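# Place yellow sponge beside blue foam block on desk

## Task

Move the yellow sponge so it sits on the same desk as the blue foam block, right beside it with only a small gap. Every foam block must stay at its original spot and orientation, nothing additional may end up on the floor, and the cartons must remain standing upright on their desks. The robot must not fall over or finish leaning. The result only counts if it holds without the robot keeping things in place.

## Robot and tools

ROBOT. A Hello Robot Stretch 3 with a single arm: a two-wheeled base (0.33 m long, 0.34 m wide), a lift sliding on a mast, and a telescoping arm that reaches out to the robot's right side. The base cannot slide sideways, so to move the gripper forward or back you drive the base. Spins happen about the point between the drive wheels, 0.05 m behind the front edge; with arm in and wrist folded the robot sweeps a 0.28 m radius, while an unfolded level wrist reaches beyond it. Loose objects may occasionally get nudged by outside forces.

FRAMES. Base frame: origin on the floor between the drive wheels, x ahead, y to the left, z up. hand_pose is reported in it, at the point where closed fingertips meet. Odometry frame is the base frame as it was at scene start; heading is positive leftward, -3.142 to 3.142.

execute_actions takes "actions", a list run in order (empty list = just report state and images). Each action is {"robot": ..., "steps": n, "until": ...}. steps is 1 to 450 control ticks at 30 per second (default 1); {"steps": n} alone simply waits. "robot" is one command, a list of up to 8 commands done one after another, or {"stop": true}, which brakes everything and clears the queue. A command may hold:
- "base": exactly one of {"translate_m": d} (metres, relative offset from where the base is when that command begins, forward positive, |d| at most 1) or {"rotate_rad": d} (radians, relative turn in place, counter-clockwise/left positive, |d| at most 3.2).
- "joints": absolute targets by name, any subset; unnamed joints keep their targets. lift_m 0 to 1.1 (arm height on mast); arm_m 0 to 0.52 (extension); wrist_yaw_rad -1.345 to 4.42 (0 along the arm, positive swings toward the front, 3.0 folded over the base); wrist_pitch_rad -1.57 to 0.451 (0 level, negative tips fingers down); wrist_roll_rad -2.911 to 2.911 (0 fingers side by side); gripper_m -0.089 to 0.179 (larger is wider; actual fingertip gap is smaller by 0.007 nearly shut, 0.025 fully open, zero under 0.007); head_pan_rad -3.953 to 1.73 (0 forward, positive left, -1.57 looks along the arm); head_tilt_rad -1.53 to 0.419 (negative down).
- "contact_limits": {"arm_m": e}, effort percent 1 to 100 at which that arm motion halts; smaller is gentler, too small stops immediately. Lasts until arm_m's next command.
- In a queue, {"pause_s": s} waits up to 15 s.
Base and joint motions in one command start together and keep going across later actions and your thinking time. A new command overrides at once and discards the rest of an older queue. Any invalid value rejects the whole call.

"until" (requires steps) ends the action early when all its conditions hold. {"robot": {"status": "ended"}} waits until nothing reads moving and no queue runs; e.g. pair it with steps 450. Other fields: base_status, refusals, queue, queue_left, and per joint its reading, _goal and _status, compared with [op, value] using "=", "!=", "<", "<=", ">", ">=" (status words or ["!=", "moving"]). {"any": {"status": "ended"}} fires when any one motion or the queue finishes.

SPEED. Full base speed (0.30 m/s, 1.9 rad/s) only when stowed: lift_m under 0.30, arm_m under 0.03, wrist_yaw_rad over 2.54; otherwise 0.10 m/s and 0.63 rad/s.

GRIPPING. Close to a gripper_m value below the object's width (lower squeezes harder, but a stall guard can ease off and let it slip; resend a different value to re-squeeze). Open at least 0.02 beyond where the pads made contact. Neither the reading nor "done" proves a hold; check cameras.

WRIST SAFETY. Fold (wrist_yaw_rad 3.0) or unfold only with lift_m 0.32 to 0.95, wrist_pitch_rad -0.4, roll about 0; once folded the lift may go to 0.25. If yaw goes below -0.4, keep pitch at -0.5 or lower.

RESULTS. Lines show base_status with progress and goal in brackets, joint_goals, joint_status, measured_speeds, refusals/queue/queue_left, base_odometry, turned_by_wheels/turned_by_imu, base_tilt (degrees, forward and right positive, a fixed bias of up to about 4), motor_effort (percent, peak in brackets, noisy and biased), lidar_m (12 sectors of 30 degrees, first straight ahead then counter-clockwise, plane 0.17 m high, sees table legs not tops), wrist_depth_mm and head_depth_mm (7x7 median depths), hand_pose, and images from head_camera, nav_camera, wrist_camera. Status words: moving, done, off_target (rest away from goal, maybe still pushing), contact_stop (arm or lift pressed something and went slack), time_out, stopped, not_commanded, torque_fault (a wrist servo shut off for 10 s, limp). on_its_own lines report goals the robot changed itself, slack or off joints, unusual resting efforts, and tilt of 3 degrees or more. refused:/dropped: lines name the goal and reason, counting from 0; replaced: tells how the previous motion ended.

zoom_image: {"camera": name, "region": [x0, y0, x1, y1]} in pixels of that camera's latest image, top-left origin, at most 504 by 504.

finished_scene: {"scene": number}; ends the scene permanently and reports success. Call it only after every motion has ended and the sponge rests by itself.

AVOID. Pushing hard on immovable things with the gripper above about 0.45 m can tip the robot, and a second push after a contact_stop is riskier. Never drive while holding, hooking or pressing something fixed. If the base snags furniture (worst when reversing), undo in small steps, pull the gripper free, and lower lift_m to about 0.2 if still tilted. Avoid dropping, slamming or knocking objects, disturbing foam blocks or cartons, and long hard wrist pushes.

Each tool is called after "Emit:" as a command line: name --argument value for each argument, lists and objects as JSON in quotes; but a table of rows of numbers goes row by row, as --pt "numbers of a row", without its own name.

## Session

Emit:
execute_actions --actions '[]'

Scene clock: 0.00 s.
robot.base_odometry: x=+0.000 y=+0.000 heading=+0.000 (m, m, rad; robot's odometry frame)
robot.turned_by_wheels: +0.000 (rad since the last result)
robot.turned_by_imu: +0.000 (rad since the last result)
robot.base_tilt: forward=-0.3 right=-0.9 (deg)
robot.lidar_m: 2.07 1.99 2.22 1.42 1.75 1.39 1.93 1.75 2.10 2.04 1.72 1.94
robot.head_depth_mm: 1896 2794 2935 2930 2940 2895 2580 / 1756 2792 2790 2759 2801 2793 2556 / 1695 2654 2665 2651 2653 2711 2544 / 1934 2509 2563 2552 2549 2082 2229 / 1959 2444 2463 2465 2484 1776 2425 / 1972 2365 2370 2365 2369 1704 2338 / 1984 2296 2267 2245 2271 1646 2259
robot.base_status: not_commanded
robot.joint_positions: lift_m=+0.471 arm_m=+0.002 wrist_yaw_rad=+2.962 wrist_pitch_rad=-0.444 wrist_roll_rad=+0.014 gripper_m=+0.037 head_pan_rad=-0.007 head_tilt_rad=-0.015
robot.joint_goals: lift_m=+0.471 arm_m=+0.002 wrist_yaw_rad=+2.962 wrist_pitch_rad=-0.444 wrist_roll_rad=+0.014 gripper_m=+0.037 head_pan_rad=-0.007 head_tilt_rad=-0.015
robot.joint_status: lift_m=not_commanded arm_m=not_commanded wrist_yaw_rad=not_commanded wrist_pitch_rad=not_commanded wrist_roll_rad=not_commanded gripper_m=not_commanded head_pan_rad=not_commanded head_tilt_rad=not_commanded
robot.measured_speeds: translate_m=+0.000 rotate_rad=+0.000 lift_m=+0.000 arm_m=+0.000 wrist_yaw_rad=+0.000 wrist_pitch_rad=+0.000 wrist_roll_rad=+0.000 head_pan_rad=+0.000 head_tilt_rad=+0.000
robot: refusals=0 queue=idle queue_left=0
robot.motor_effort: left_wheel=+0 right_wheel=+0 lift_m=+25 arm_m=-1 wrist_yaw_rad=+0 wrist_pitch_rad=+9 wrist_roll_rad=-1 gripper_m=-1 head_pan_rad=+0 head_tilt_rad=+3 (%)
robot.hand_pose: x=+0.0183 y=+0.0707 z=+0.4783 quat_wxyz=(+0.218, +0.705, +0.092, +0.668) (m; robot's base frame)
robot.wrist_depth_mm: - - - - - - - / - - - - - - - / - - - - - - - / 977 - 984 957 969 947 988 / 806 832 - 807 785 791 801 / 697 687 - 695 679 692 697 / 631 625 610 627 605 595 604
pictures: head_camera (sideways: a quarter turn clockwise sets it upright), nav_camera (sideways: a quarter turn counterclockwise sets it upright), wrist_camera
camera_calibration (this result's frames):
head_camera: T_world_to_cam=[[0.00959915, -0.0544453, -0.998471, 1.3175], [-0.0246308, 0.998201, -0.0546674, 0.0808873], [0.999651, 0.0251179, 0.00824084, -0.0638211], [0, 0, 0, 1]] pos_world=[0.0531442, -0.00740686, 1.32044]
nav_camera: T_world_to_cam=[[0.0248367, 0.0414977, 0.99883, -1.26339], [-0.0494272, -0.997865, 0.0426866, -0.00172872], [0.998469, -0.0504295, -0.0227325, -0.0120133], [0, 0, 0, 1]] pos_world=[0.0432878, 0.0500968, 1.26171]
wrist_camera: T_world_to_cam=[[0.980952, -0.193891, -0.0117767, 0.00383724], [-0.127795, -0.598516, -0.790852, 0.450155], [0.146291, 0.777293, -0.611894, 0.40236], [0, 0, 0, 1]] pos_world=[-0.00509821, -0.0425828, 0.602253]
Images, in order (width x height): head_camera 896x504, nav_camera 672x504, wrist_camera 644x364.

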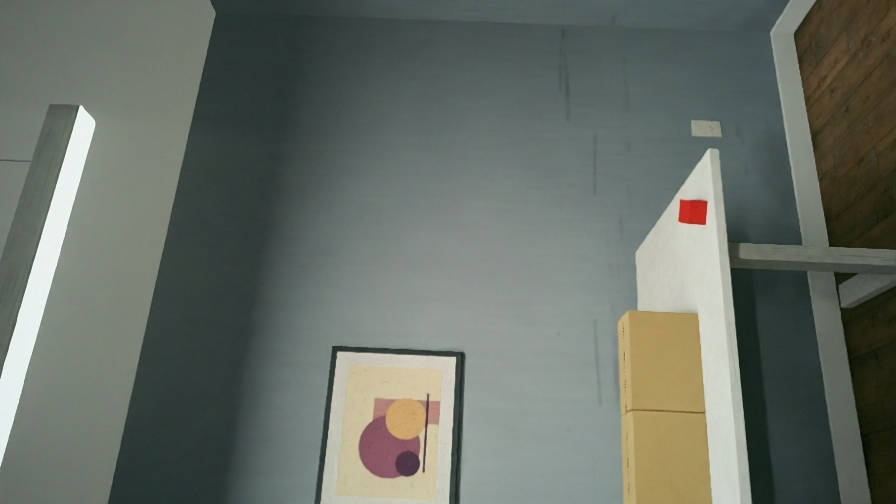

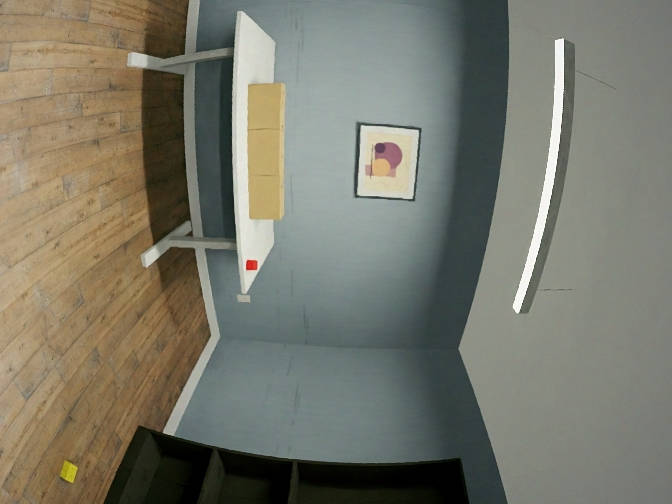

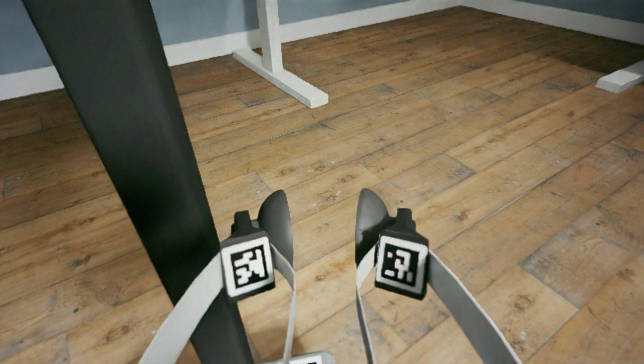

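Emit:
execute_actions --actions '[{"robot":{"joints":{"lift_m":0.29,"wrist_pitch_rad":-0.4,"head_pan_rad":-1.1,"head_tilt_rad":-0.7},"base":{"rotate_rad":-0.55}},"steps":200,"until":{"robot":{"status":"ended"}}}]'

Scene clock: 7.90 s.
robot.base_odometry: x=+0.000 y=+0.000 heading=-0.550 (m, m, rad; robot's odometry frame)
robot.turned_by_wheels: -0.550 (rad since the last result)
robot.turned_by_imu: -0.542 (rad since the last result)
robot.base_tilt: forward=-0.2 right=-0.9 (deg)
robot.lidar_m: 1.94 2.07 1.99 2.26 1.77 1.74 1.39 1.93 1.75 2.11 2.05 1.73
robot.head_depth_mm: 2210 2480 2794 2186 1733 1449 1247 / 2088 2365 2633 2161 1738 1452 1240 / 1998 2244 2543 2189 1732 1446 1241 / 1914 2143 2417 2165 1733 1433 1241 / 1846 2040 2278 2131 1720 1436 1237 / 1761 1972 2192 2076 1713 1428 1231 / 1706 1889 2099 2131 1689 1421 1225
robot.base_status: done (rotate_rad -0.5498 of -0.5500)
robot.joint_positions: lift_m=+0.290 arm_m=+0.002 wrist_yaw_rad=+2.962 wrist_pitch_rad=-0.419 wrist_roll_rad=+0.014 gripper_m=+0.037 head_pan_rad=-1.093 head_tilt_rad=-0.691
robot.joint_goals: lift_m=+0.290 arm_m=+0.002 wrist_yaw_rad=+2.962 wrist_pitch_rad=-0.400 wrist_roll_rad=+0.014 gripper_m=+0.037 head_pan_rad=-1.100 head_tilt_rad=-0.700
robot.joint_status: lift_m=done arm_m=not_commanded wrist_yaw_rad=not_commanded wrist_pitch_rad=done wrist_roll_rad=not_commanded gripper_m=not_commanded head_pan_rad=done head_tilt_rad=done
robot.measured_speeds: translate_m=+0.000 rotate_rad=+0.000 lift_m=+0.000 arm_m=+0.000 wrist_yaw_rad=+0.000 wrist_pitch_rad=+0.000 wrist_roll_rad=+0.000 head_pan_rad=+0.000 head_tilt_rad=+0.000
robot: refusals=0 queue=done queue_left=0
robot.motor_effort: left_wheel=+4(9) right_wheel=-3(5) lift_m=+20(24) arm_m=-1(0) wrist_yaw_rad=+0(0) wrist_pitch_rad=+11(13) wrist_roll_rad=+0(0) gripper_m=+1(0) head_pan_rad=-3(31) head_tilt_rad=-8(53) (%)
robot.hand_pose: x=+0.0189 y=+0.0738 z=+0.3028 quat_wxyz=(+0.209, +0.707, +0.083, +0.671) (m; robot's base frame)
robot.wrist_depth_mm: - - - - - - - / - - - - - - - / 898 - 853 856 866 816 841 / 728 - 702 680 678 702 694 / 579 592 - 571 582 576 567 / 506 499 - 509 485 499 499 / 455 - - - 435 436 428
pictures: head_camera (sideways: a quarter turn clockwise sets it upright), nav_camera (sideways: a quarter turn counterclockwise sets it upright), wrist_camera
camera_calibration (this result's frames):
head_camera: T_world_to_cam=[[-0.332127, 0.523012, -0.784953, 1.0408], [0.858952, 0.511558, -0.022587, 0.033697], [0.389736, -0.681738, -0.619144, 0.756405], [0, 0, 0, 1]] pos_world=[0.0219336, -0.0459159, 1.28606]
nav_camera: T_world_to_cam=[[0.333346, -0.552961, 0.763619, -0.958247], [-0.889153, -0.453712, 0.0595983, -0.0185767], [0.313507, -0.698841, -0.64291, 0.799263], [0, 0, 0, 1]] pos_world=[0.0523348, 0.0202566, 1.2467]
wrist_camera: T_world_to_cam=[[0.981009, -0.193581, -0.0121496, 0.00191144], [-0.124248, -0.579084, -0.805745, 0.316293], [0.148941, 0.791952, -0.592138, 0.285317], [0, 0, 0, 1]] pos_world=[-0.00507157, -0.0424271, 0.423822]
Images, in order (width x height): head_camera 896x504, nav_camera 672x504, wrist_camera 644x364.

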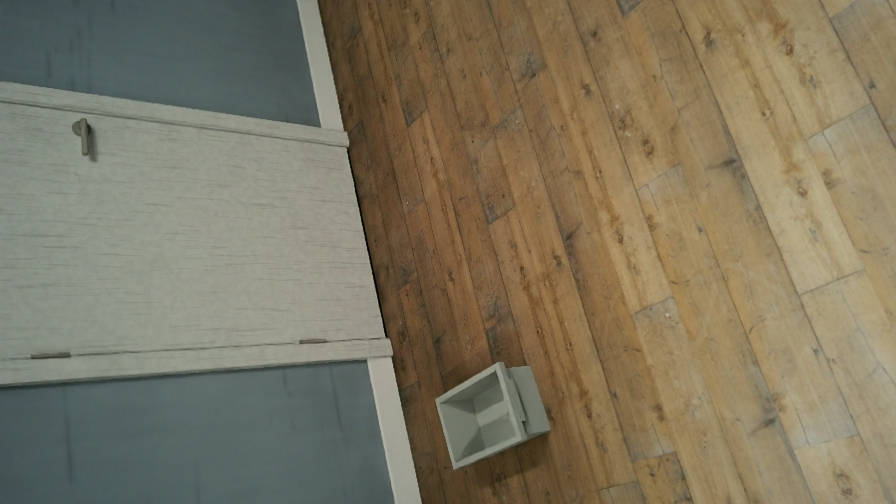

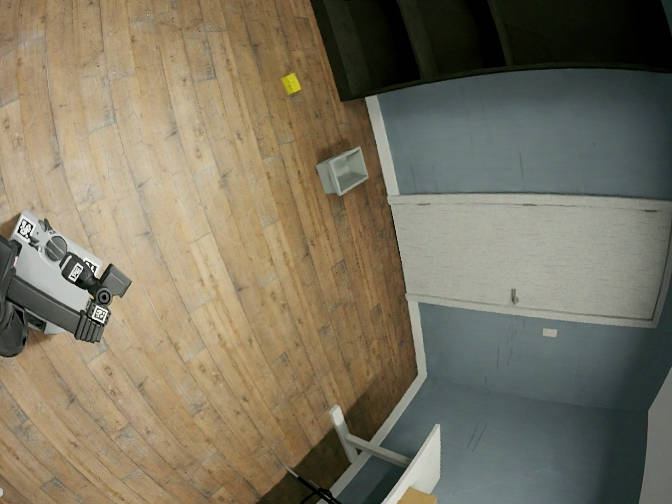

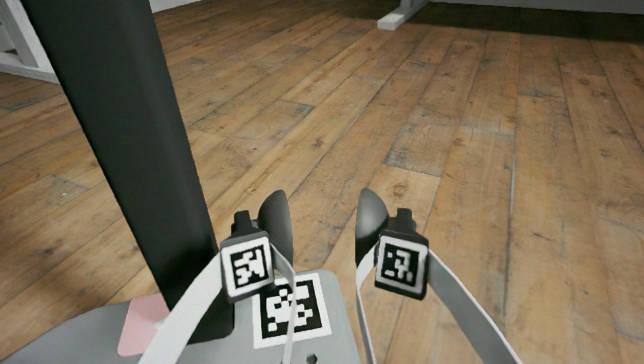

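Emit:
execute_actions --actions '[{"robot":{"base":{"translate_m":1.0},"joints":{"head_pan_rad":-2.6,"head_tilt_rad":-0.3,"gripper_m":0.06}},"steps":300,"until":{"robot":{"translate_m":[">=",0.5]}}},{"robot":{"base":{"translate_m":0.745}},"steps":300,"until":{"robot":{"translate_m":[">=",0.68]}}},{"robot":{"joints":{"lift_m":0.34}},"steps":300,"until":{"robot":{"lift_m":[">=",0.32]}}},{"robot":{"joints":{"wrist_yaw_rad":0.0,"arm_m":0.38}},"steps":400,"until":{"robot":{"wrist_yaw_rad":["<",1.6]}}},{"robot":{"joints":{"wrist_pitch_rad":-1.57,"gripper_m":0.15,"lift_m":0.32}},"steps":400,"until":{"robot":{"status":"ended"}}}]'

Scene clock: 26.90 s.
robot.base_odometry: x=+1.066 y=-0.653 heading=-0.550 (m, m, rad; robot's odometry frame)
robot.turned_by_wheels: +0.000 (rad since the last result)
robot.turned_by_imu: +0.004 (rad since the last result)
robot.base_tilt: forward=-0.2 right=-0.8 (deg)
robot.lidar_m: 1.08 1.62 1.19 1.78 2.64 2.30 2.62 2.79 2.66 1.30 0.88 0.72
robot.head_depth_mm: 3404 3486 3642 3995 3090 2157 1688 / 3193 3407 3591 3797 3027 2146 1651 / 3106 3252 3506 3612 3026 2130 1649 / 3000 3168 3259 3453 2973 2108 1655 / 2880 3023 3142 2674 2996 2099 1646 / 2810 2923 3030 3230 2943 2120 1630 / 2664 2758 3005 2981 2757 2059 1605
robot.base_status: done (translate_m +0.7450 of +0.7450)
robot.joint_positions: lift_m=+0.320 arm_m=+0.380 wrist_yaw_rad=+0.001 wrist_pitch_rad=-1.559 wrist_roll_rad=+0.014 gripper_m=+0.150 head_pan_rad=-2.593 head_tilt_rad=-0.309
robot.joint_goals: lift_m=+0.320 arm_m=+0.380 wrist_yaw_rad=+0.000 wrist_pitch_rad=-1.570 wrist_roll_rad=+0.014 gripper_m=+0.150 head_pan_rad=-2.600 head_tilt_rad=-0.300
robot.joint_status: lift_m=done arm_m=done wrist_yaw_rad=done wrist_pitch_rad=done wrist_roll_rad=not_commanded gripper_m=done head_pan_rad=done head_tilt_rad=done
robot.measured_speeds: translate_m=+0.000 rotate_rad=+0.000 lift_m=+0.000 arm_m=+0.000 wrist_yaw_rad=+0.000 wrist_pitch_rad=+0.000 wrist_roll_rad=+0.000 head_pan_rad=+0.000 head_tilt_rad=+0.000
robot: refusals=0 queue=done queue_left=0
robot.motor_effort: left_wheel=+3(13) right_wheel=-3(5) lift_m=+20(31) arm_m=+1(0) wrist_yaw_rad=-1(5) wrist_pitch_rad=-2(15) wrist_roll_rad=+0(1) gripper_m=+0(82) head_pan_rad=-2(33) head_tilt_rad=+6(41) (%)
robot.hand_pose: x=-0.0217 y=-0.5036 z=+0.2025 quat_wxyz=(+0.500, +0.494, -0.506, -0.501) (m; robot's base frame)
robot.wrist_depth_mm: 332 334 337 334 333 337 338 / 340 339 349 344 344 348 348 / 349 349 358 313 356 359 357 / 364 367 362 325 366 364 369 / 374 369 379 380 378 381 385 / 387 392 391 394 395 398 400 / 409 405 408 403 409 407 411
pictures: head_camera (sideways: a quarter turn clockwise sets it upright), nav_camera (sideways: a quarter turn counterclockwise sets it upright), wrist_camera
camera_calibration (this result's frames):
head_camera: T_world_to_cam=[[0.210716, 0.19252, -0.958402, 1.26373], [0.560162, -0.827265, -0.0430197, 0.0621373], [-0.801135, -0.527796, -0.28216, 0.325181], [0, 0, 0, 1]] pos_world=[-0.0405819, -0.0202612, 1.30559]
nav_camera: T_world_to_cam=[[-0.245619, -0.198979, 0.948725, -1.19613], [-0.496837, 0.866221, 0.0530471, -0.0124692], [-0.832361, -0.458332, -0.31162, 0.37519], [0, 0, 0, 1]] pos_world=[0.0123057, -0.0552421, 1.25238]
wrist_camera: T_world_to_cam=[[-0.999818, 0.0168662, 0.00894222, -0.012489], [0.018324, 0.979265, 0.201752, 0.47997], [-0.005354, 0.201879, -0.979396, 0.467167], [0, 0, 0, 1]] pos_world=[-0.0187805, -0.564119, 0.360818]
Images, in order (width x height): head_camera 896x504, nav_camera 672x504, wrist_camera 644x364.

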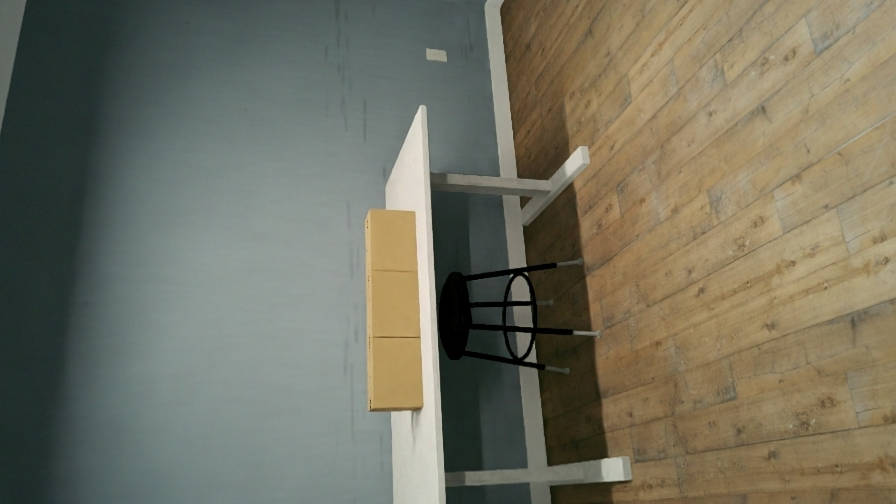

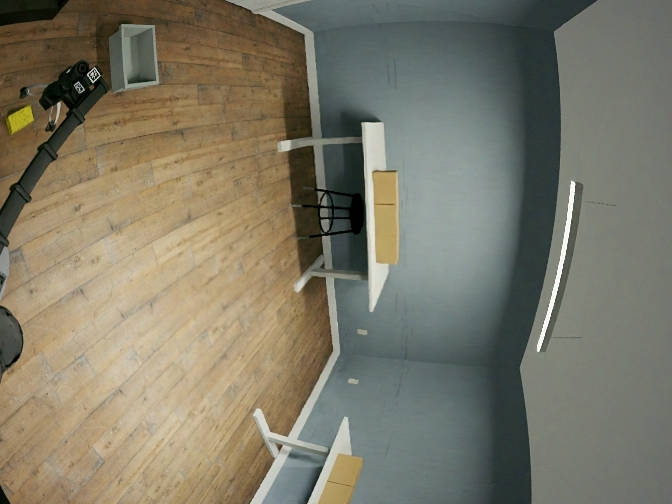

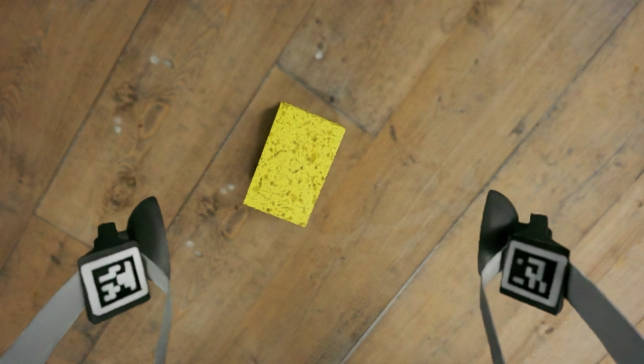

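Emit:
execute_actions --actions '[{"robot":{"joints":{"arm_m":0.387,"lift_m":0.18,"wrist_roll_rad":0.40,"head_pan_rad":-3.4},"base":{"translate_m":0.026}},"steps":400,"until":{"robot":{"status":"ended"}}}]'

Scene clock: 33.47 s.
robot.base_odometry: x=+1.088 y=-0.667 heading=-0.550 (m, m, rad; robot's odometry frame)
robot.turned_by_wheels: +0.000 (rad since the last result)
robot.turned_by_imu: +0.000 (rad since the last result)
robot.base_tilt: forward=-0.2 right=-0.8 (deg)
robot.lidar_m: 1.06 1.58 1.18 1.76 2.62 2.31 2.65 2.54 2.67 0.88 0.88 0.69
robot.head_depth_mm: 2443 2547 2630 2359 2813 2184 1681 / 2504 2652 2714 2123 2933 2114 1659 / 2619 2706 2867 2219 2985 2116 1652 / 2729 2868 2972 2343 3022 2128 1625 / 2875 3005 3146 2780 2883 2110 1632 / 2983 3122 3303 3434 2957 2067 1631 / 3062 3344 3416 3672 2937 2094 1623
robot.base_status: done (translate_m +0.0260 of +0.0260)
robot.joint_positions: lift_m=+0.180 arm_m=+0.387 wrist_yaw_rad=+0.001 wrist_pitch_rad=-1.560 wrist_roll_rad=+0.394 gripper_m=+0.150 head_pan_rad=-3.393 head_tilt_rad=-0.309
robot.joint_goals: lift_m=+0.180 arm_m=+0.387 wrist_yaw_rad=+0.000 wrist_pitch_rad=-1.570 wrist_roll_rad=+0.400 gripper_m=+0.150 head_pan_rad=-3.400 head_tilt_rad=-0.300
robot.joint_status: lift_m=done arm_m=done wrist_yaw_rad=done wrist_pitch_rad=done wrist_roll_rad=done gripper_m=done head_pan_rad=done head_tilt_rad=done
robot.measured_speeds: translate_m=+0.000 rotate_rad=+0.000 lift_m=+0.000 arm_m=+0.000 wrist_yaw_rad=+0.000 wrist_pitch_rad=+0.000 wrist_roll_rad=+0.000 head_pan_rad=+0.000 head_tilt_rad=+0.000
robot: refusals=0 queue=done queue_left=0
robot.motor_effort: left_wheel=+3(9) right_wheel=-3(3) lift_m=+19(18) arm_m=+1(1) wrist_yaw_rad=-1(0) wrist_pitch_rad=-2(2) wrist_roll_rad=+2(2) gripper_m=+0(0) head_pan_rad=-2(29) head_tilt_rad=+6(6) (%)
robot.hand_pose: x=-0.0217 y=-0.5104 z=+0.0625 quat_wxyz=(+0.395, +0.390, -0.591, -0.585) (m; robot's base frame)
robot.wrist_depth_mm: 202 201 203 205 205 206 205 / 209 209 211 209 213 211 211 / 215 215 216 173 216 217 219 / 221 222 220 178 223 224 226 / 230 226 229 185 231 231 232 / 235 240 239 192 241 245 242 / 247 248 248 248 249 248 249
pictures: head_camera (sideways: a quarter turn clockwise sets it upright), nav_camera (sideways: a quarter turn counterclockwise sets it upright), wrist_camera
camera_calibration (this result's frames):
head_camera: T_world_to_cam=[[0.284913, -0.0169945, -0.958403, 1.26328], [-0.203061, -0.978221, -0.0430198, 0.0667931], [-0.936798, 0.206872, -0.282158, 0.326006], [0, 0, 0, 1]] pos_world=[-0.0409603, 0.019366, 1.30559]
nav_camera: T_world_to_cam=[[-0.313865, 0.0375294, 0.948726, -1.19572], [0.275128, 0.959943, 0.053047, -0.0171781], [-0.908732, 0.277671, -0.311618, 0.375653], [0, 0, 0, 1]] pos_world=[-0.0291998, -0.0429433, 1.25238]
wrist_camera: T_world_to_cam=[[-0.922281, 0.386487, 0.0050174, 0.179454], [0.379409, 0.90276, 0.202666, 0.483613], [0.0737981, 0.188818, -0.979235, 0.326489], [0, 0, 0, 1]] pos_world=[-0.0420746, -0.56759, 0.220797]
Images, in order (width x height): head_camera 896x504, nav_camera 672x504, wrist_camera 644x364.

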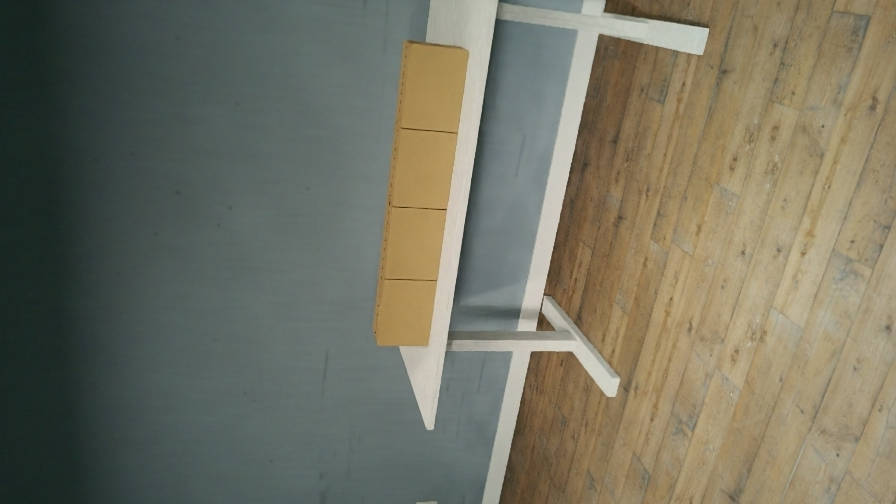

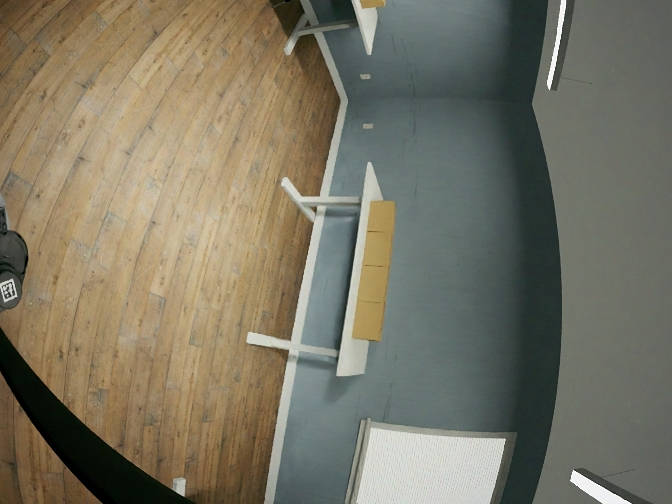

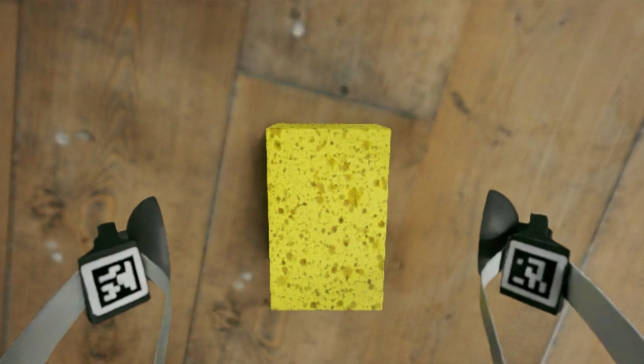

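Emit:
execute_actions --actions '[{"robot":[{"joints":{"lift_m":0.143}},{"joints":{"gripper_m":0.025}},{"joints":{"lift_m":0.34,"wrist_roll_rad":0}}],"steps":400,"until":{"robot":{"lift_m":[">",0.2]}}},{"robot":{"joints":{"arm_m":0.01,"wrist_pitch_rad":-0.4,"head_pan_rad":-3.14,"head_tilt_rad":-0.5},"base":{"rotate_rad":0.19}},"steps":400,"until":{"robot":{"lift_m":[">",0.3],"base_status":["!=","moving"]}}},{"robot":{"joints":{"wrist_yaw_rad":2.7},"base":{"translate_m":-1.0}},"steps":400,"until":{"robot":{"wrist_yaw_rad":[">",2.6]}}},{"robot":{"joints":{"lift_m":0.29}},"steps":400,"until":{"robot":{"lift_m_status":["!=","moving"]}}},{"robot":{"base":{"translate_m":-1.0}},"steps":400,"until":{"robot":{"translate_m":["<",-0.7]}}},{"robot":{"base":{"translate_m":-1.0}},"steps":400,"until":{"robot":{"status":"ended"}}}]'

Scene clock: 62.67 s.
robot.base_odometry: x=-0.788 y=+0.040 heading=-0.360 (m, m, rad; robot's odometry frame)
robot.turned_by_wheels: +0.190 (rad since the last result)
robot.turned_by_imu: +0.181 (rad since the last result)
robot.base_tilt: forward=-0.2 right=-0.9 (deg)
robot.lidar_m: 2.64 2.66 2.66 1.60 0.92 1.41 1.65 1.19 1.15 1.23 2.33 2.23
robot.head_depth_mm: 1396 1475 1555 1665 1747 1721 1399 / 1524 1612 1731 1821 1962 1708 1402 / 1675 1780 1906 2013 2080 1713 1398 / 1843 1987 2125 2305 2185 1705 1391 / 1771 1911 2078 2258 2171 1698 1386 / 1665 1781 1916 2081 2130 1688 1386 / 1556 1648 1779 1894 2008 1669 1380
robot.base_status: done (translate_m -1.0000 of -1.0000)
robot.joint_positions: lift_m=+0.290 arm_m=+0.010 wrist_yaw_rad=+2.698 wrist_pitch_rad=-0.419 wrist_roll_rad=+0.005 gripper_m=+0.026 head_pan_rad=-3.147 head_tilt_rad=-0.495
robot.joint_goals: lift_m=+0.290 arm_m=+0.010 wrist_yaw_rad=+2.700 wrist_pitch_rad=-0.400 wrist_roll_rad=+0.000 gripper_m=+0.025 head_pan_rad=-3.140 head_tilt_rad=-0.500
robot.joint_status: lift_m=done arm_m=done wrist_yaw_rad=done wrist_pitch_rad=done wrist_roll_rad=done gripper_m=done head_pan_rad=done head_tilt_rad=done
robot.measured_speeds: translate_m=+0.000 rotate_rad=+0.000 lift_m=+0.000 arm_m=+0.000 wrist_yaw_rad=+0.000 wrist_pitch_rad=+0.000 wrist_roll_rad=+0.000 head_pan_rad=+0.000 head_tilt_rad=+0.000
robot: refusals=0 queue=done queue_left=0
robot.motor_effort: left_wheel=-2(12) right_wheel=+2(8) lift_m=+20(33) arm_m=-3(5) wrist_yaw_rad=+1(3) wrist_pitch_rad=+11(13) wrist_roll_rad=-2(2) gripper_m=-18(91) head_pan_rad=+3(16) head_tilt_rad=-4(29) (%)
robot.hand_pose: x=+0.0750 y=+0.0473 z=+0.3026 quat_wxyz=(+0.296, +0.708, -0.009, +0.641) (m; robot's base frame)
robot.wrist_depth_mm: - - - - - - - / - - - - - - - / 853 858 869 165 833 858 858 / 710 724 677 137 656 678 697 / - 581 142 141 143 575 575 / - 521 147 147 308 494 506 / - - - 151 429 434 434
pictures: head_camera (sideways: a quarter turn clockwise sets it upright), nav_camera (sideways: a quarter turn counterclockwise sets it upright), wrist_camera
camera_calibration (this result's frames):
head_camera: T_world_to_cam=[[0.452487, 0.0519449, -0.890257, 1.17332], [0.0482962, -0.998264, -0.0336996, 0.0531166], [-0.890462, -0.0277474, -0.454211, 0.549628], [0, 0, 0, 1]] pos_world=[-0.0440546, 0.00732728, 1.29599]
nav_camera: T_world_to_cam=[[-0.483213, -0.0390877, 0.87463, -1.098], [0.0229258, 0.998095, 0.0572715, -0.0211261], [-0.875202, 0.047726, -0.481397, 0.596386], [0, 0, 0, 1]] pos_world=[-0.00812483, -0.0502955, 1.24865]
wrist_camera: T_world_to_cam=[[0.898433, -0.439097, -0.00340687, -0.0430807], [-0.262677, -0.531212, -0.80549, 0.315824], [0.351879, 0.724574, -0.592599, 0.285985], [0, 0, 0, 1]] pos_world=[0.0210329, -0.0583643, 0.423721]
Images, in order (width x height): head_camera 896x504, nav_camera 672x504, wrist_camera 644x364.

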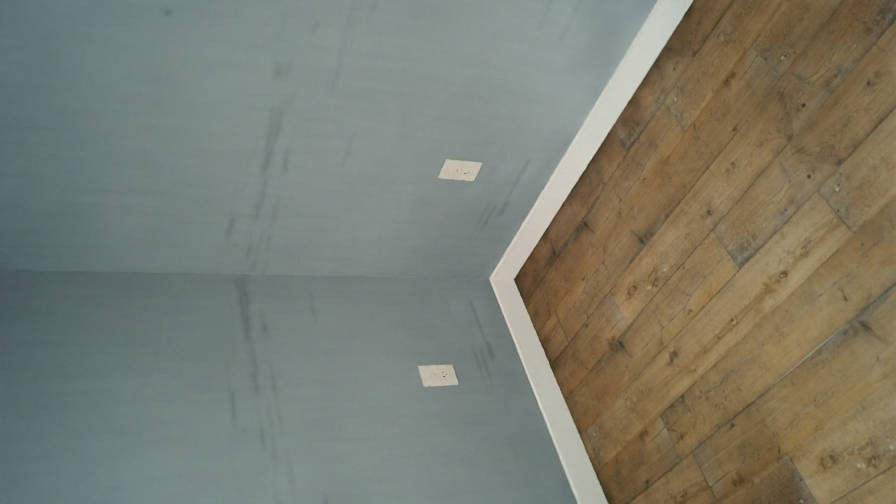

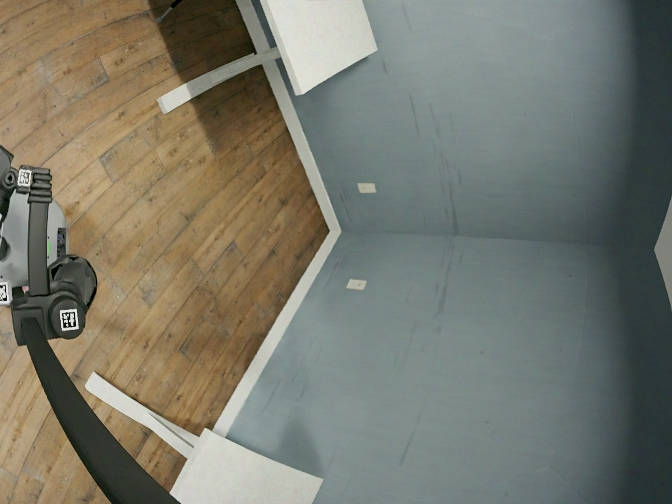

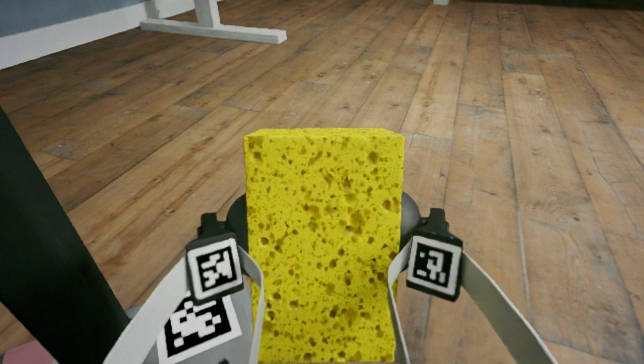

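Emit:
execute_actions --actions '[{"robot":{"base":{"translate_m":-1.0},"joints":{"head_pan_rad":0.85,"head_tilt_rad":-0.4}},"steps":400,"until":{"robot":{"translate_m":["<",-0.5]}}},{"robot":{"base":{"translate_m":-0.7}},"steps":400,"until":{"robot":{"status":"ended"}}}]'

Scene clock: 75.37 s.
robot.base_odometry: x=-1.916 y=+0.464 heading=-0.360 (m, m, rad; robot's odometry frame)
robot.turned_by_wheels: +0.000 (rad since the last result)
robot.turned_by_imu: -0.004 (rad since the last result)
robot.base_tilt: forward=-0.2 right=-0.8 (deg)
robot.lidar_m: 3.41 3.60 0.95 0.66 0.58 0.58 0.68 0.79 0.79 0.93 0.85 3.15
robot.head_depth_mm: 3450 3612 3840 3679 2308 1781 1511 / 3455 3691 3890 1465 1118 1827 1503 / 3500 3688 3817 1322 1108 1807 1500 / 3546 3782 3974 1626 1094 1687 1401 / 2472 2552 2679 1606 1093 1808 1444 / 1707 1764 1864 1590 1082 1830 1473 / 1306 1340 1393 1429 1071 1547 1436
robot.base_status: done (translate_m -0.7000 of -0.7000)
robot.joint_positions: lift_m=+0.290 arm_m=+0.010 wrist_yaw_rad=+2.698 wrist_pitch_rad=-0.419 wrist_roll_rad=+0.005 gripper_m=+0.026 head_pan_rad=+0.843 head_tilt_rad=-0.409
robot.joint_goals: lift_m=+0.290 arm_m=+0.010 wrist_yaw_rad=+2.700 wrist_pitch_rad=-0.400 wrist_roll_rad=+0.000 gripper_m=+0.025 head_pan_rad=+0.850 head_tilt_rad=-0.400
robot.joint_status: lift_m=done arm_m=done wrist_yaw_rad=done wrist_pitch_rad=done wrist_roll_rad=done gripper_m=done head_pan_rad=done head_tilt_rad=done
robot.measured_speeds: translate_m=+0.000 rotate_rad=+0.000 lift_m=+0.000 arm_m=+0.000 wrist_yaw_rad=+0.000 wrist_pitch_rad=+0.000 wrist_roll_rad=+0.000 head_pan_rad=+0.000 head_tilt_rad=+0.000
robot: refusals=0 queue=done queue_left=0
robot.motor_effort: left_wheel=-1(11) right_wheel=+2(5) lift_m=+20(20) arm_m=-2(3) wrist_yaw_rad=+1(2) wrist_pitch_rad=+11(11) wrist_roll_rad=-2(2) gripper_m=-16(15) head_pan_rad=+3(30) head_tilt_rad=+6(21) (%)
robot.hand_pose: x=+0.0750 y=+0.0473 z=+0.3026 quat_wxyz=(+0.296, +0.708, -0.009, +0.641) (m; robot's base frame)
robot.wrist_depth_mm: 581 712 - - - - - / 608 756 - - - - - / 626 778 884 166 867 841 838 / 641 710 672 137 654 689 660 / - 586 142 142 142 561 570 / - 517 147 147 310 500 493 / - - - 151 420 438 439
pictures: head_camera (sideways: a quarter turn clockwise sets it upright), nav_camera (sideways: a quarter turn counterclockwise sets it upright), wrist_camera
camera_calibration (this result's frames):
head_camera: T_world_to_cam=[[-0.208009, -0.315208, -0.925946, 1.22391], [-0.778772, 0.626142, -0.0382023, 0.0640277], [0.591816, 0.713155, -0.375718, 0.438444], [0, 0, 0, 1]] pos_world=[0.0449701, 0.0330181, 1.30046]
nav_camera: T_world_to_cam=[[0.238791, 0.330678, 0.913034, -1.1525], [0.730377, -0.680782, 0.0555425, -0.023197], [0.639944, 0.653596, -0.404084, 0.486541], [0, 0, 0, 1]] pos_world=[-0.0192093, 0.0473136, 1.25016]
wrist_camera: T_world_to_cam=[[0.898457, -0.439047, -0.0034069, -0.0430724], [-0.262648, -0.531227, -0.80549, 0.315823], [0.351838, 0.724594, -0.592599, 0.285987], [0, 0, 0, 1]] pos_world=[0.0210275, -0.0583619, 0.423721]
Images, in order (width x height): head_camera 896x504, nav_camera 672x504, wrist_camera 644x364.

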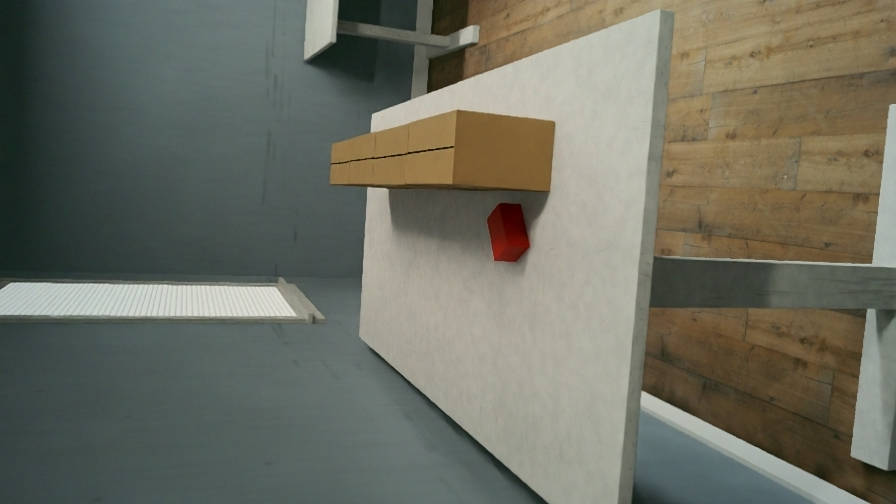

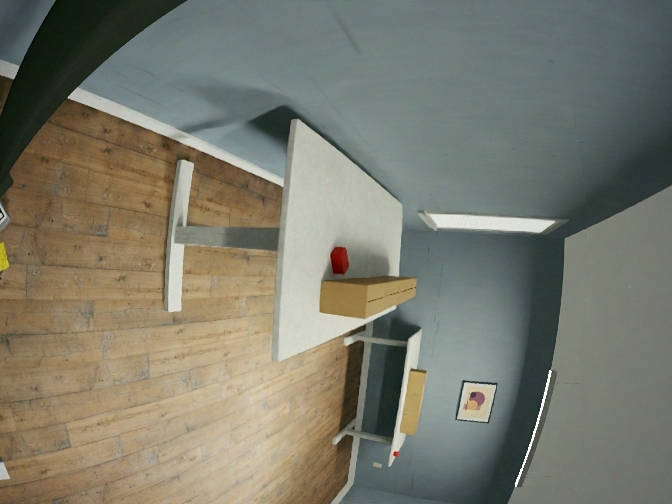

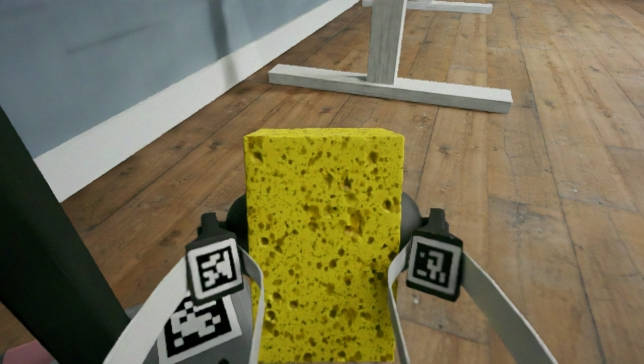

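Emit:
execute_actions --actions '[{"robot":{"joints":{"head_pan_rad":-1.05,"head_tilt_rad":-0.45}},"steps":400,"until":{"robot":{"status":"ended"}}}]'

Scene clock: 86.00 s.
robot.base_odometry: x=-1.916 y=+0.464 heading=-0.360 (m, m, rad; robot's odometry frame)
robot.turned_by_wheels: +0.000 (rad since the last result)
robot.turned_by_imu: +0.000 (rad since the last result)
robot.base_tilt: forward=-0.2 right=-0.8 (deg)
robot.lidar_m: 3.37 3.62 0.95 0.66 0.58 0.58 0.68 0.79 0.80 0.94 0.85 3.14
robot.head_depth_mm: 1511 1544 1566 1469 1060 1573 1463 / 1889 1919 1966 1523 1046 1056 1416 / 2506 2572 2461 1515 1041 1046 1170 / 2884 3032 3237 1163 1037 1611 1451 / 2781 3011 2142 1310 1029 877 1448 / 2740 2911 3134 1676 1122 1667 1442 / 2716 2889 3107 3154 2281 1757 1421
robot.base_status: done (translate_m -0.7000 of -0.7000)
robot.joint_positions: lift_m=+0.290 arm_m=+0.010 wrist_yaw_rad=+2.698 wrist_pitch_rad=-0.419 wrist_roll_rad=+0.005 gripper_m=+0.026 head_pan_rad=-1.043 head_tilt_rad=-0.444
robot.joint_goals: lift_m=+0.290 arm_m=+0.010 wrist_yaw_rad=+2.700 wrist_pitch_rad=-0.400 wrist_roll_rad=+0.000 gripper_m=+0.025 head_pan_rad=-1.050 head_tilt_rad=-0.450
robot.joint_status: lift_m=done arm_m=done wrist_yaw_rad=done wrist_pitch_rad=done wrist_roll_rad=done gripper_m=done head_pan_rad=done head_tilt_rad=done
robot.measured_speeds: translate_m=+0.000 rotate_rad=+0.000 lift_m=+0.000 arm_m=+0.000 wrist_yaw_rad=+0.000 wrist_pitch_rad=+0.000 wrist_roll_rad=+0.000 head_pan_rad=+0.000 head_tilt_rad=+0.000
robot: refusals=0 queue=done queue_left=0
robot.motor_effort: left_wheel=-1(1) right_wheel=+2(2) lift_m=+20(20) arm_m=-3(2) wrist_yaw_rad=+1(2) wrist_pitch_rad=+11(12) wrist_roll_rad=-2(2) gripper_m=-16(17) head_pan_rad=-2(32) head_tilt_rad=-4(14) (%)
robot.hand_pose: x=+0.0750 y=+0.0473 z=+0.3026 quat_wxyz=(+0.296, +0.708, -0.009, +0.641) (m; robot's base frame)
robot.wrist_depth_mm: 581 747 - - - - - / 607 763 - - - - - / 633 757 877 166 848 850 847 / 644 695 660 138 651 702 677 / - 579 142 141 143 585 580 / - 510 147 146 307 500 500 / - - - 152 427 436 435
pictures: head_camera (sideways: a quarter turn clockwise sets it upright), nav_camera (sideways: a quarter turn counterclockwise sets it upright), wrist_camera
camera_calibration (this result's frames):
head_camera: T_world_to_cam=[[-0.251892, 0.323938, -0.911929, 1.20589], [0.835922, 0.547643, -0.0363625, 0.0517812], [0.487632, -0.771461, -0.408734, 0.482044], [0, 0, 0, 1]] pos_world=[0.0254094, -0.0471133, 1.2986]
nav_camera: T_world_to_cam=[[0.256822, -0.35758, 0.897875, -1.13283], [-0.872543, -0.48528, 0.0563126, -0.0144191], [0.415584, -0.797897, -0.436635, 0.530267], [0, 0, 0, 1]] pos_world=[0.0579844, 0.0110223, 1.24949]
wrist_camera: T_world_to_cam=[[0.898458, -0.439047, -0.00340685, -0.0430724], [-0.262648, -0.531226, -0.80549, 0.315823], [0.351839, 0.724594, -0.592599, 0.285987], [0, 0, 0, 1]] pos_world=[0.0210275, -0.0583619, 0.423721]
Images, in order (width x height): head_camera 896x504, nav_camera 672x504, wrist_camera 644x364.

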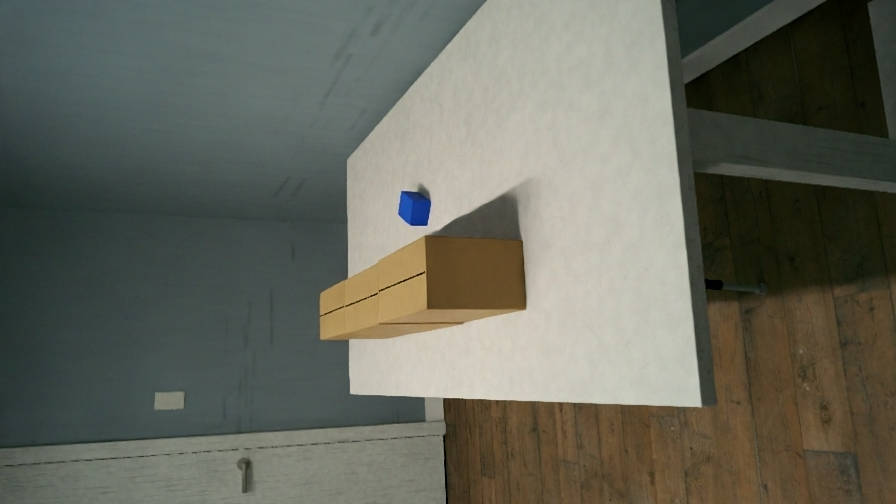

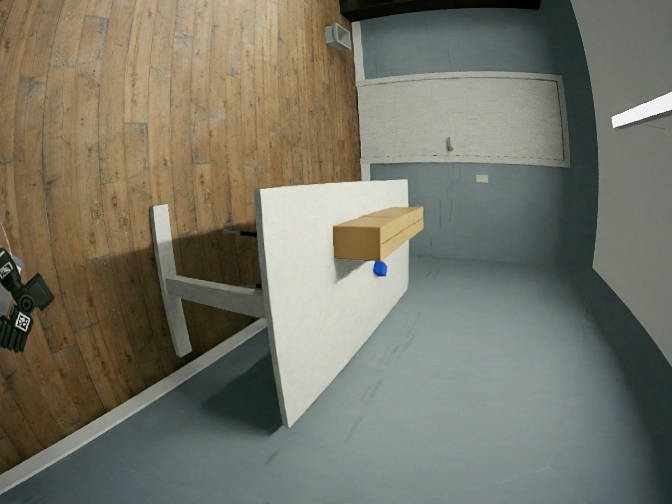

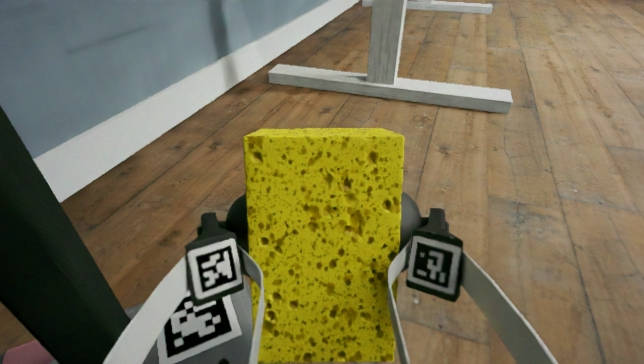

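Emit:
zoom_image --camera "head_camera" --region '[310, 130, 570, 420]'

Region (310, 130, 570, 420) of head_camera's 896x504 image, scaled by 1.738, with more detail than that image has; it fills the left 452 columns of this view, and the rest is white.

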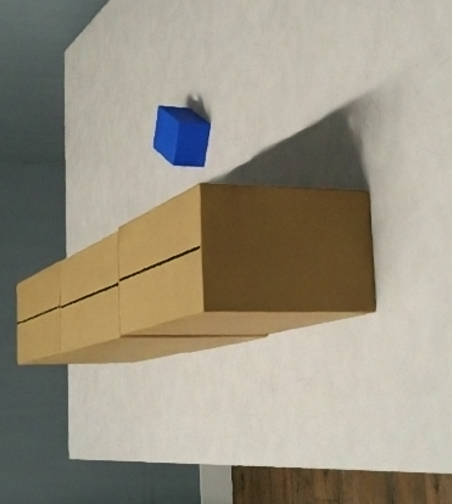

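Emit:
execute_actions --actions '[{"robot":{"base":{"rotate_rad":-0.43},"joints":{"head_pan_rad":-1.2,"head_tilt_rad":-0.8}},"steps":400,"until":{"robot":{"status":"ended"}}},{"robot":{"base":{"translate_m":1.0}},"steps":400,"until":{"robot":{"translate_m":[">",0.5]}}},{"robot":{"base":{"translate_m":0.6}},"steps":400,"until":{"robot":{"status":"ended"}}},{"robot":{"base":{"rotate_rad":-0.72}},"steps":400,"until":{"robot":{"rotate_rad":["<",-0.5]}}},{"robot":{"joints":{"lift_m":0.42}},"steps":400,"until":{"robot":{"status":"ended"}}}]'

Scene clock: 128.40 s.
robot.base_odometry: x=-1.138 y=-0.321 heading=-1.510 (m, m, rad; robot's odometry frame)
robot.turned_by_wheels: -1.150 (rad since the last result)
robot.turned_by_imu: -1.128 (rad since the last result)
robot.base_tilt: forward=-0.2 right=-0.9 (deg)
robot.lidar_m: 2.14 2.14 2.30 3.22 3.54 1.93 1.23 1.60 1.46 0.75 0.65 0.74
robot.head_depth_mm: 1030 1156 1049 838 696 1316 1191 / 1039 1174 1052 836 697 1299 1165 / 1042 1192 1040 836 693 1338 1189 / 1053 1189 967 726 691 1323 1187 / 1064 1203 702 695 691 1344 1181 / 1072 1199 701 706 685 1328 1182 / 1082 1199 697 718 701 1322 1177
robot.base_status: done (rotate_rad -0.7199 of -0.7200)
robot.joint_positions: lift_m=+0.420 arm_m=+0.010 wrist_yaw_rad=+2.698 wrist_pitch_rad=-0.419 wrist_roll_rad=+0.005 gripper_m=+0.026 head_pan_rad=-1.193 head_tilt_rad=-0.790
robot.joint_goals: lift_m=+0.420 arm_m=+0.010 wrist_yaw_rad=+2.700 wrist_pitch_rad=-0.400 wrist_roll_rad=+0.000 gripper_m=+0.025 head_pan_rad=-1.200 head_tilt_rad=-0.800
robot.joint_status: lift_m=done arm_m=done wrist_yaw_rad=done wrist_pitch_rad=done wrist_roll_rad=done gripper_m=done head_pan_rad=done head_tilt_rad=done
robot.measured_speeds: translate_m=+0.000 rotate_rad=+0.000 lift_m=+0.000 arm_m=+0.000 wrist_yaw_rad=+0.000 wrist_pitch_rad=+0.000 wrist_roll_rad=+0.000 head_pan_rad=+0.000 head_tilt_rad=+0.000
robot: refusals=0 queue=done queue_left=0
robot.motor_effort: left_wheel=+4(13) right_wheel=-3(8) lift_m=+30(30) arm_m=-3(2) wrist_yaw_rad=+2(1) wrist_pitch_rad=+11(11) wrist_roll_rad=-2(2) gripper_m=-17(16) head_pan_rad=-2(14) head_tilt_rad=-7(40) (%)
robot.hand_pose: x=+0.0750 y=+0.0473 z=+0.4321 quat_wxyz=(+0.296, +0.708, -0.009, +0.641) (m; robot's base frame)
robot.wrist_depth_mm: - - - - - - - / - - - - - - - / - - - 165 - - - / 895 916 871 137 830 884 886 / - 761 141 141 143 759 748 / - 666 387 146 615 640 657 / 576 575 567 151 564 577 570
pictures: head_camera (sideways: a quarter turn clockwise sets it upright), nav_camera (sideways: a quarter turn counterclockwise sets it upright), wrist_camera
camera_calibration (this result's frames):
head_camera: T_world_to_cam=[[-0.305612, 0.62312, -0.719946, 0.955906], [0.90516, 0.424747, -0.0166111, 0.0256327], [0.295444, -0.656743, -0.693831, 0.854131], [0, 0, 0, 1]] pos_world=[0.0165866, -0.0455877, 1.28125]
nav_camera: T_world_to_cam=[[0.302996, -0.650953, 0.696027, -0.86997], [-0.927944, -0.367873, 0.0599055, -0.0187323], [0.217054, -0.664026, -0.715512, 0.894283], [0, 0, 0, 1]] pos_world=[0.0521074, 0.0206269, 1.24652]
wrist_camera: T_world_to_cam=[[0.898481, -0.438999, -0.00340927, -0.0426198], [-0.262606, -0.53121, -0.805515, 0.420135], [0.351809, 0.724635, -0.592566, 0.362699], [0, 0, 0, 1]] pos_world=[0.0210225, -0.0583543, 0.553203]
Images, in order (width x height): head_camera 896x504, nav_camera 672x504, wrist_camera 644x364.

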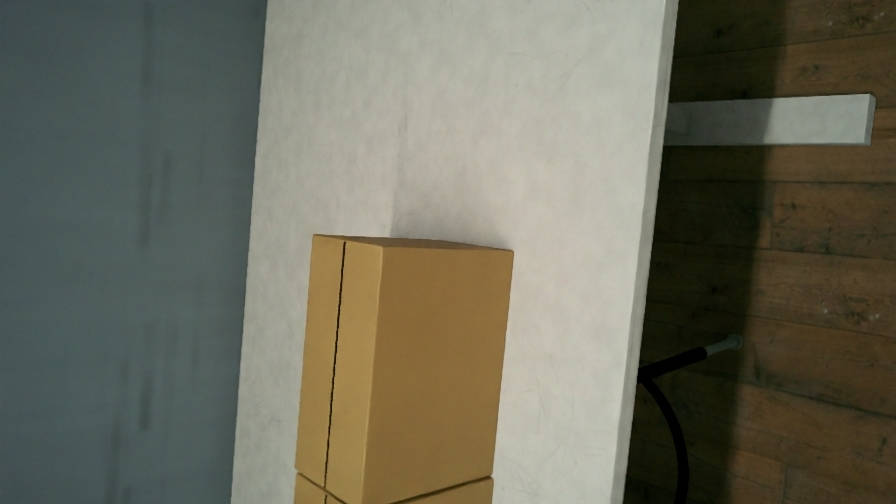

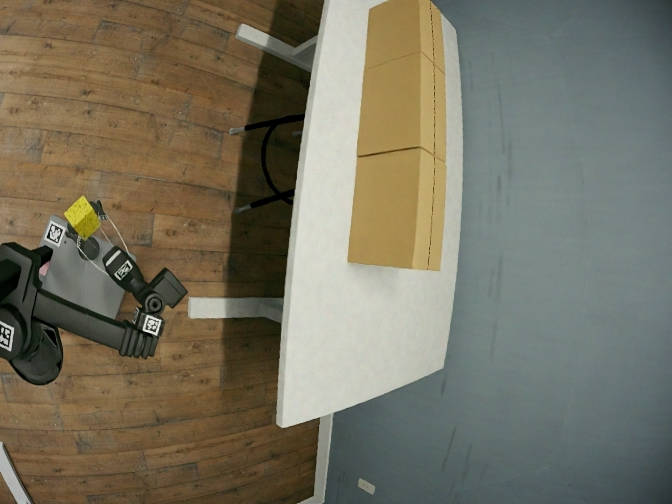

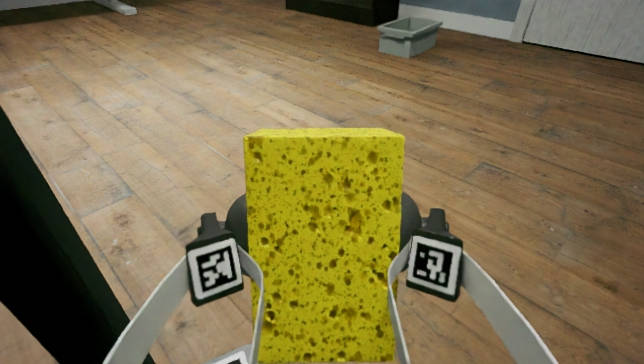

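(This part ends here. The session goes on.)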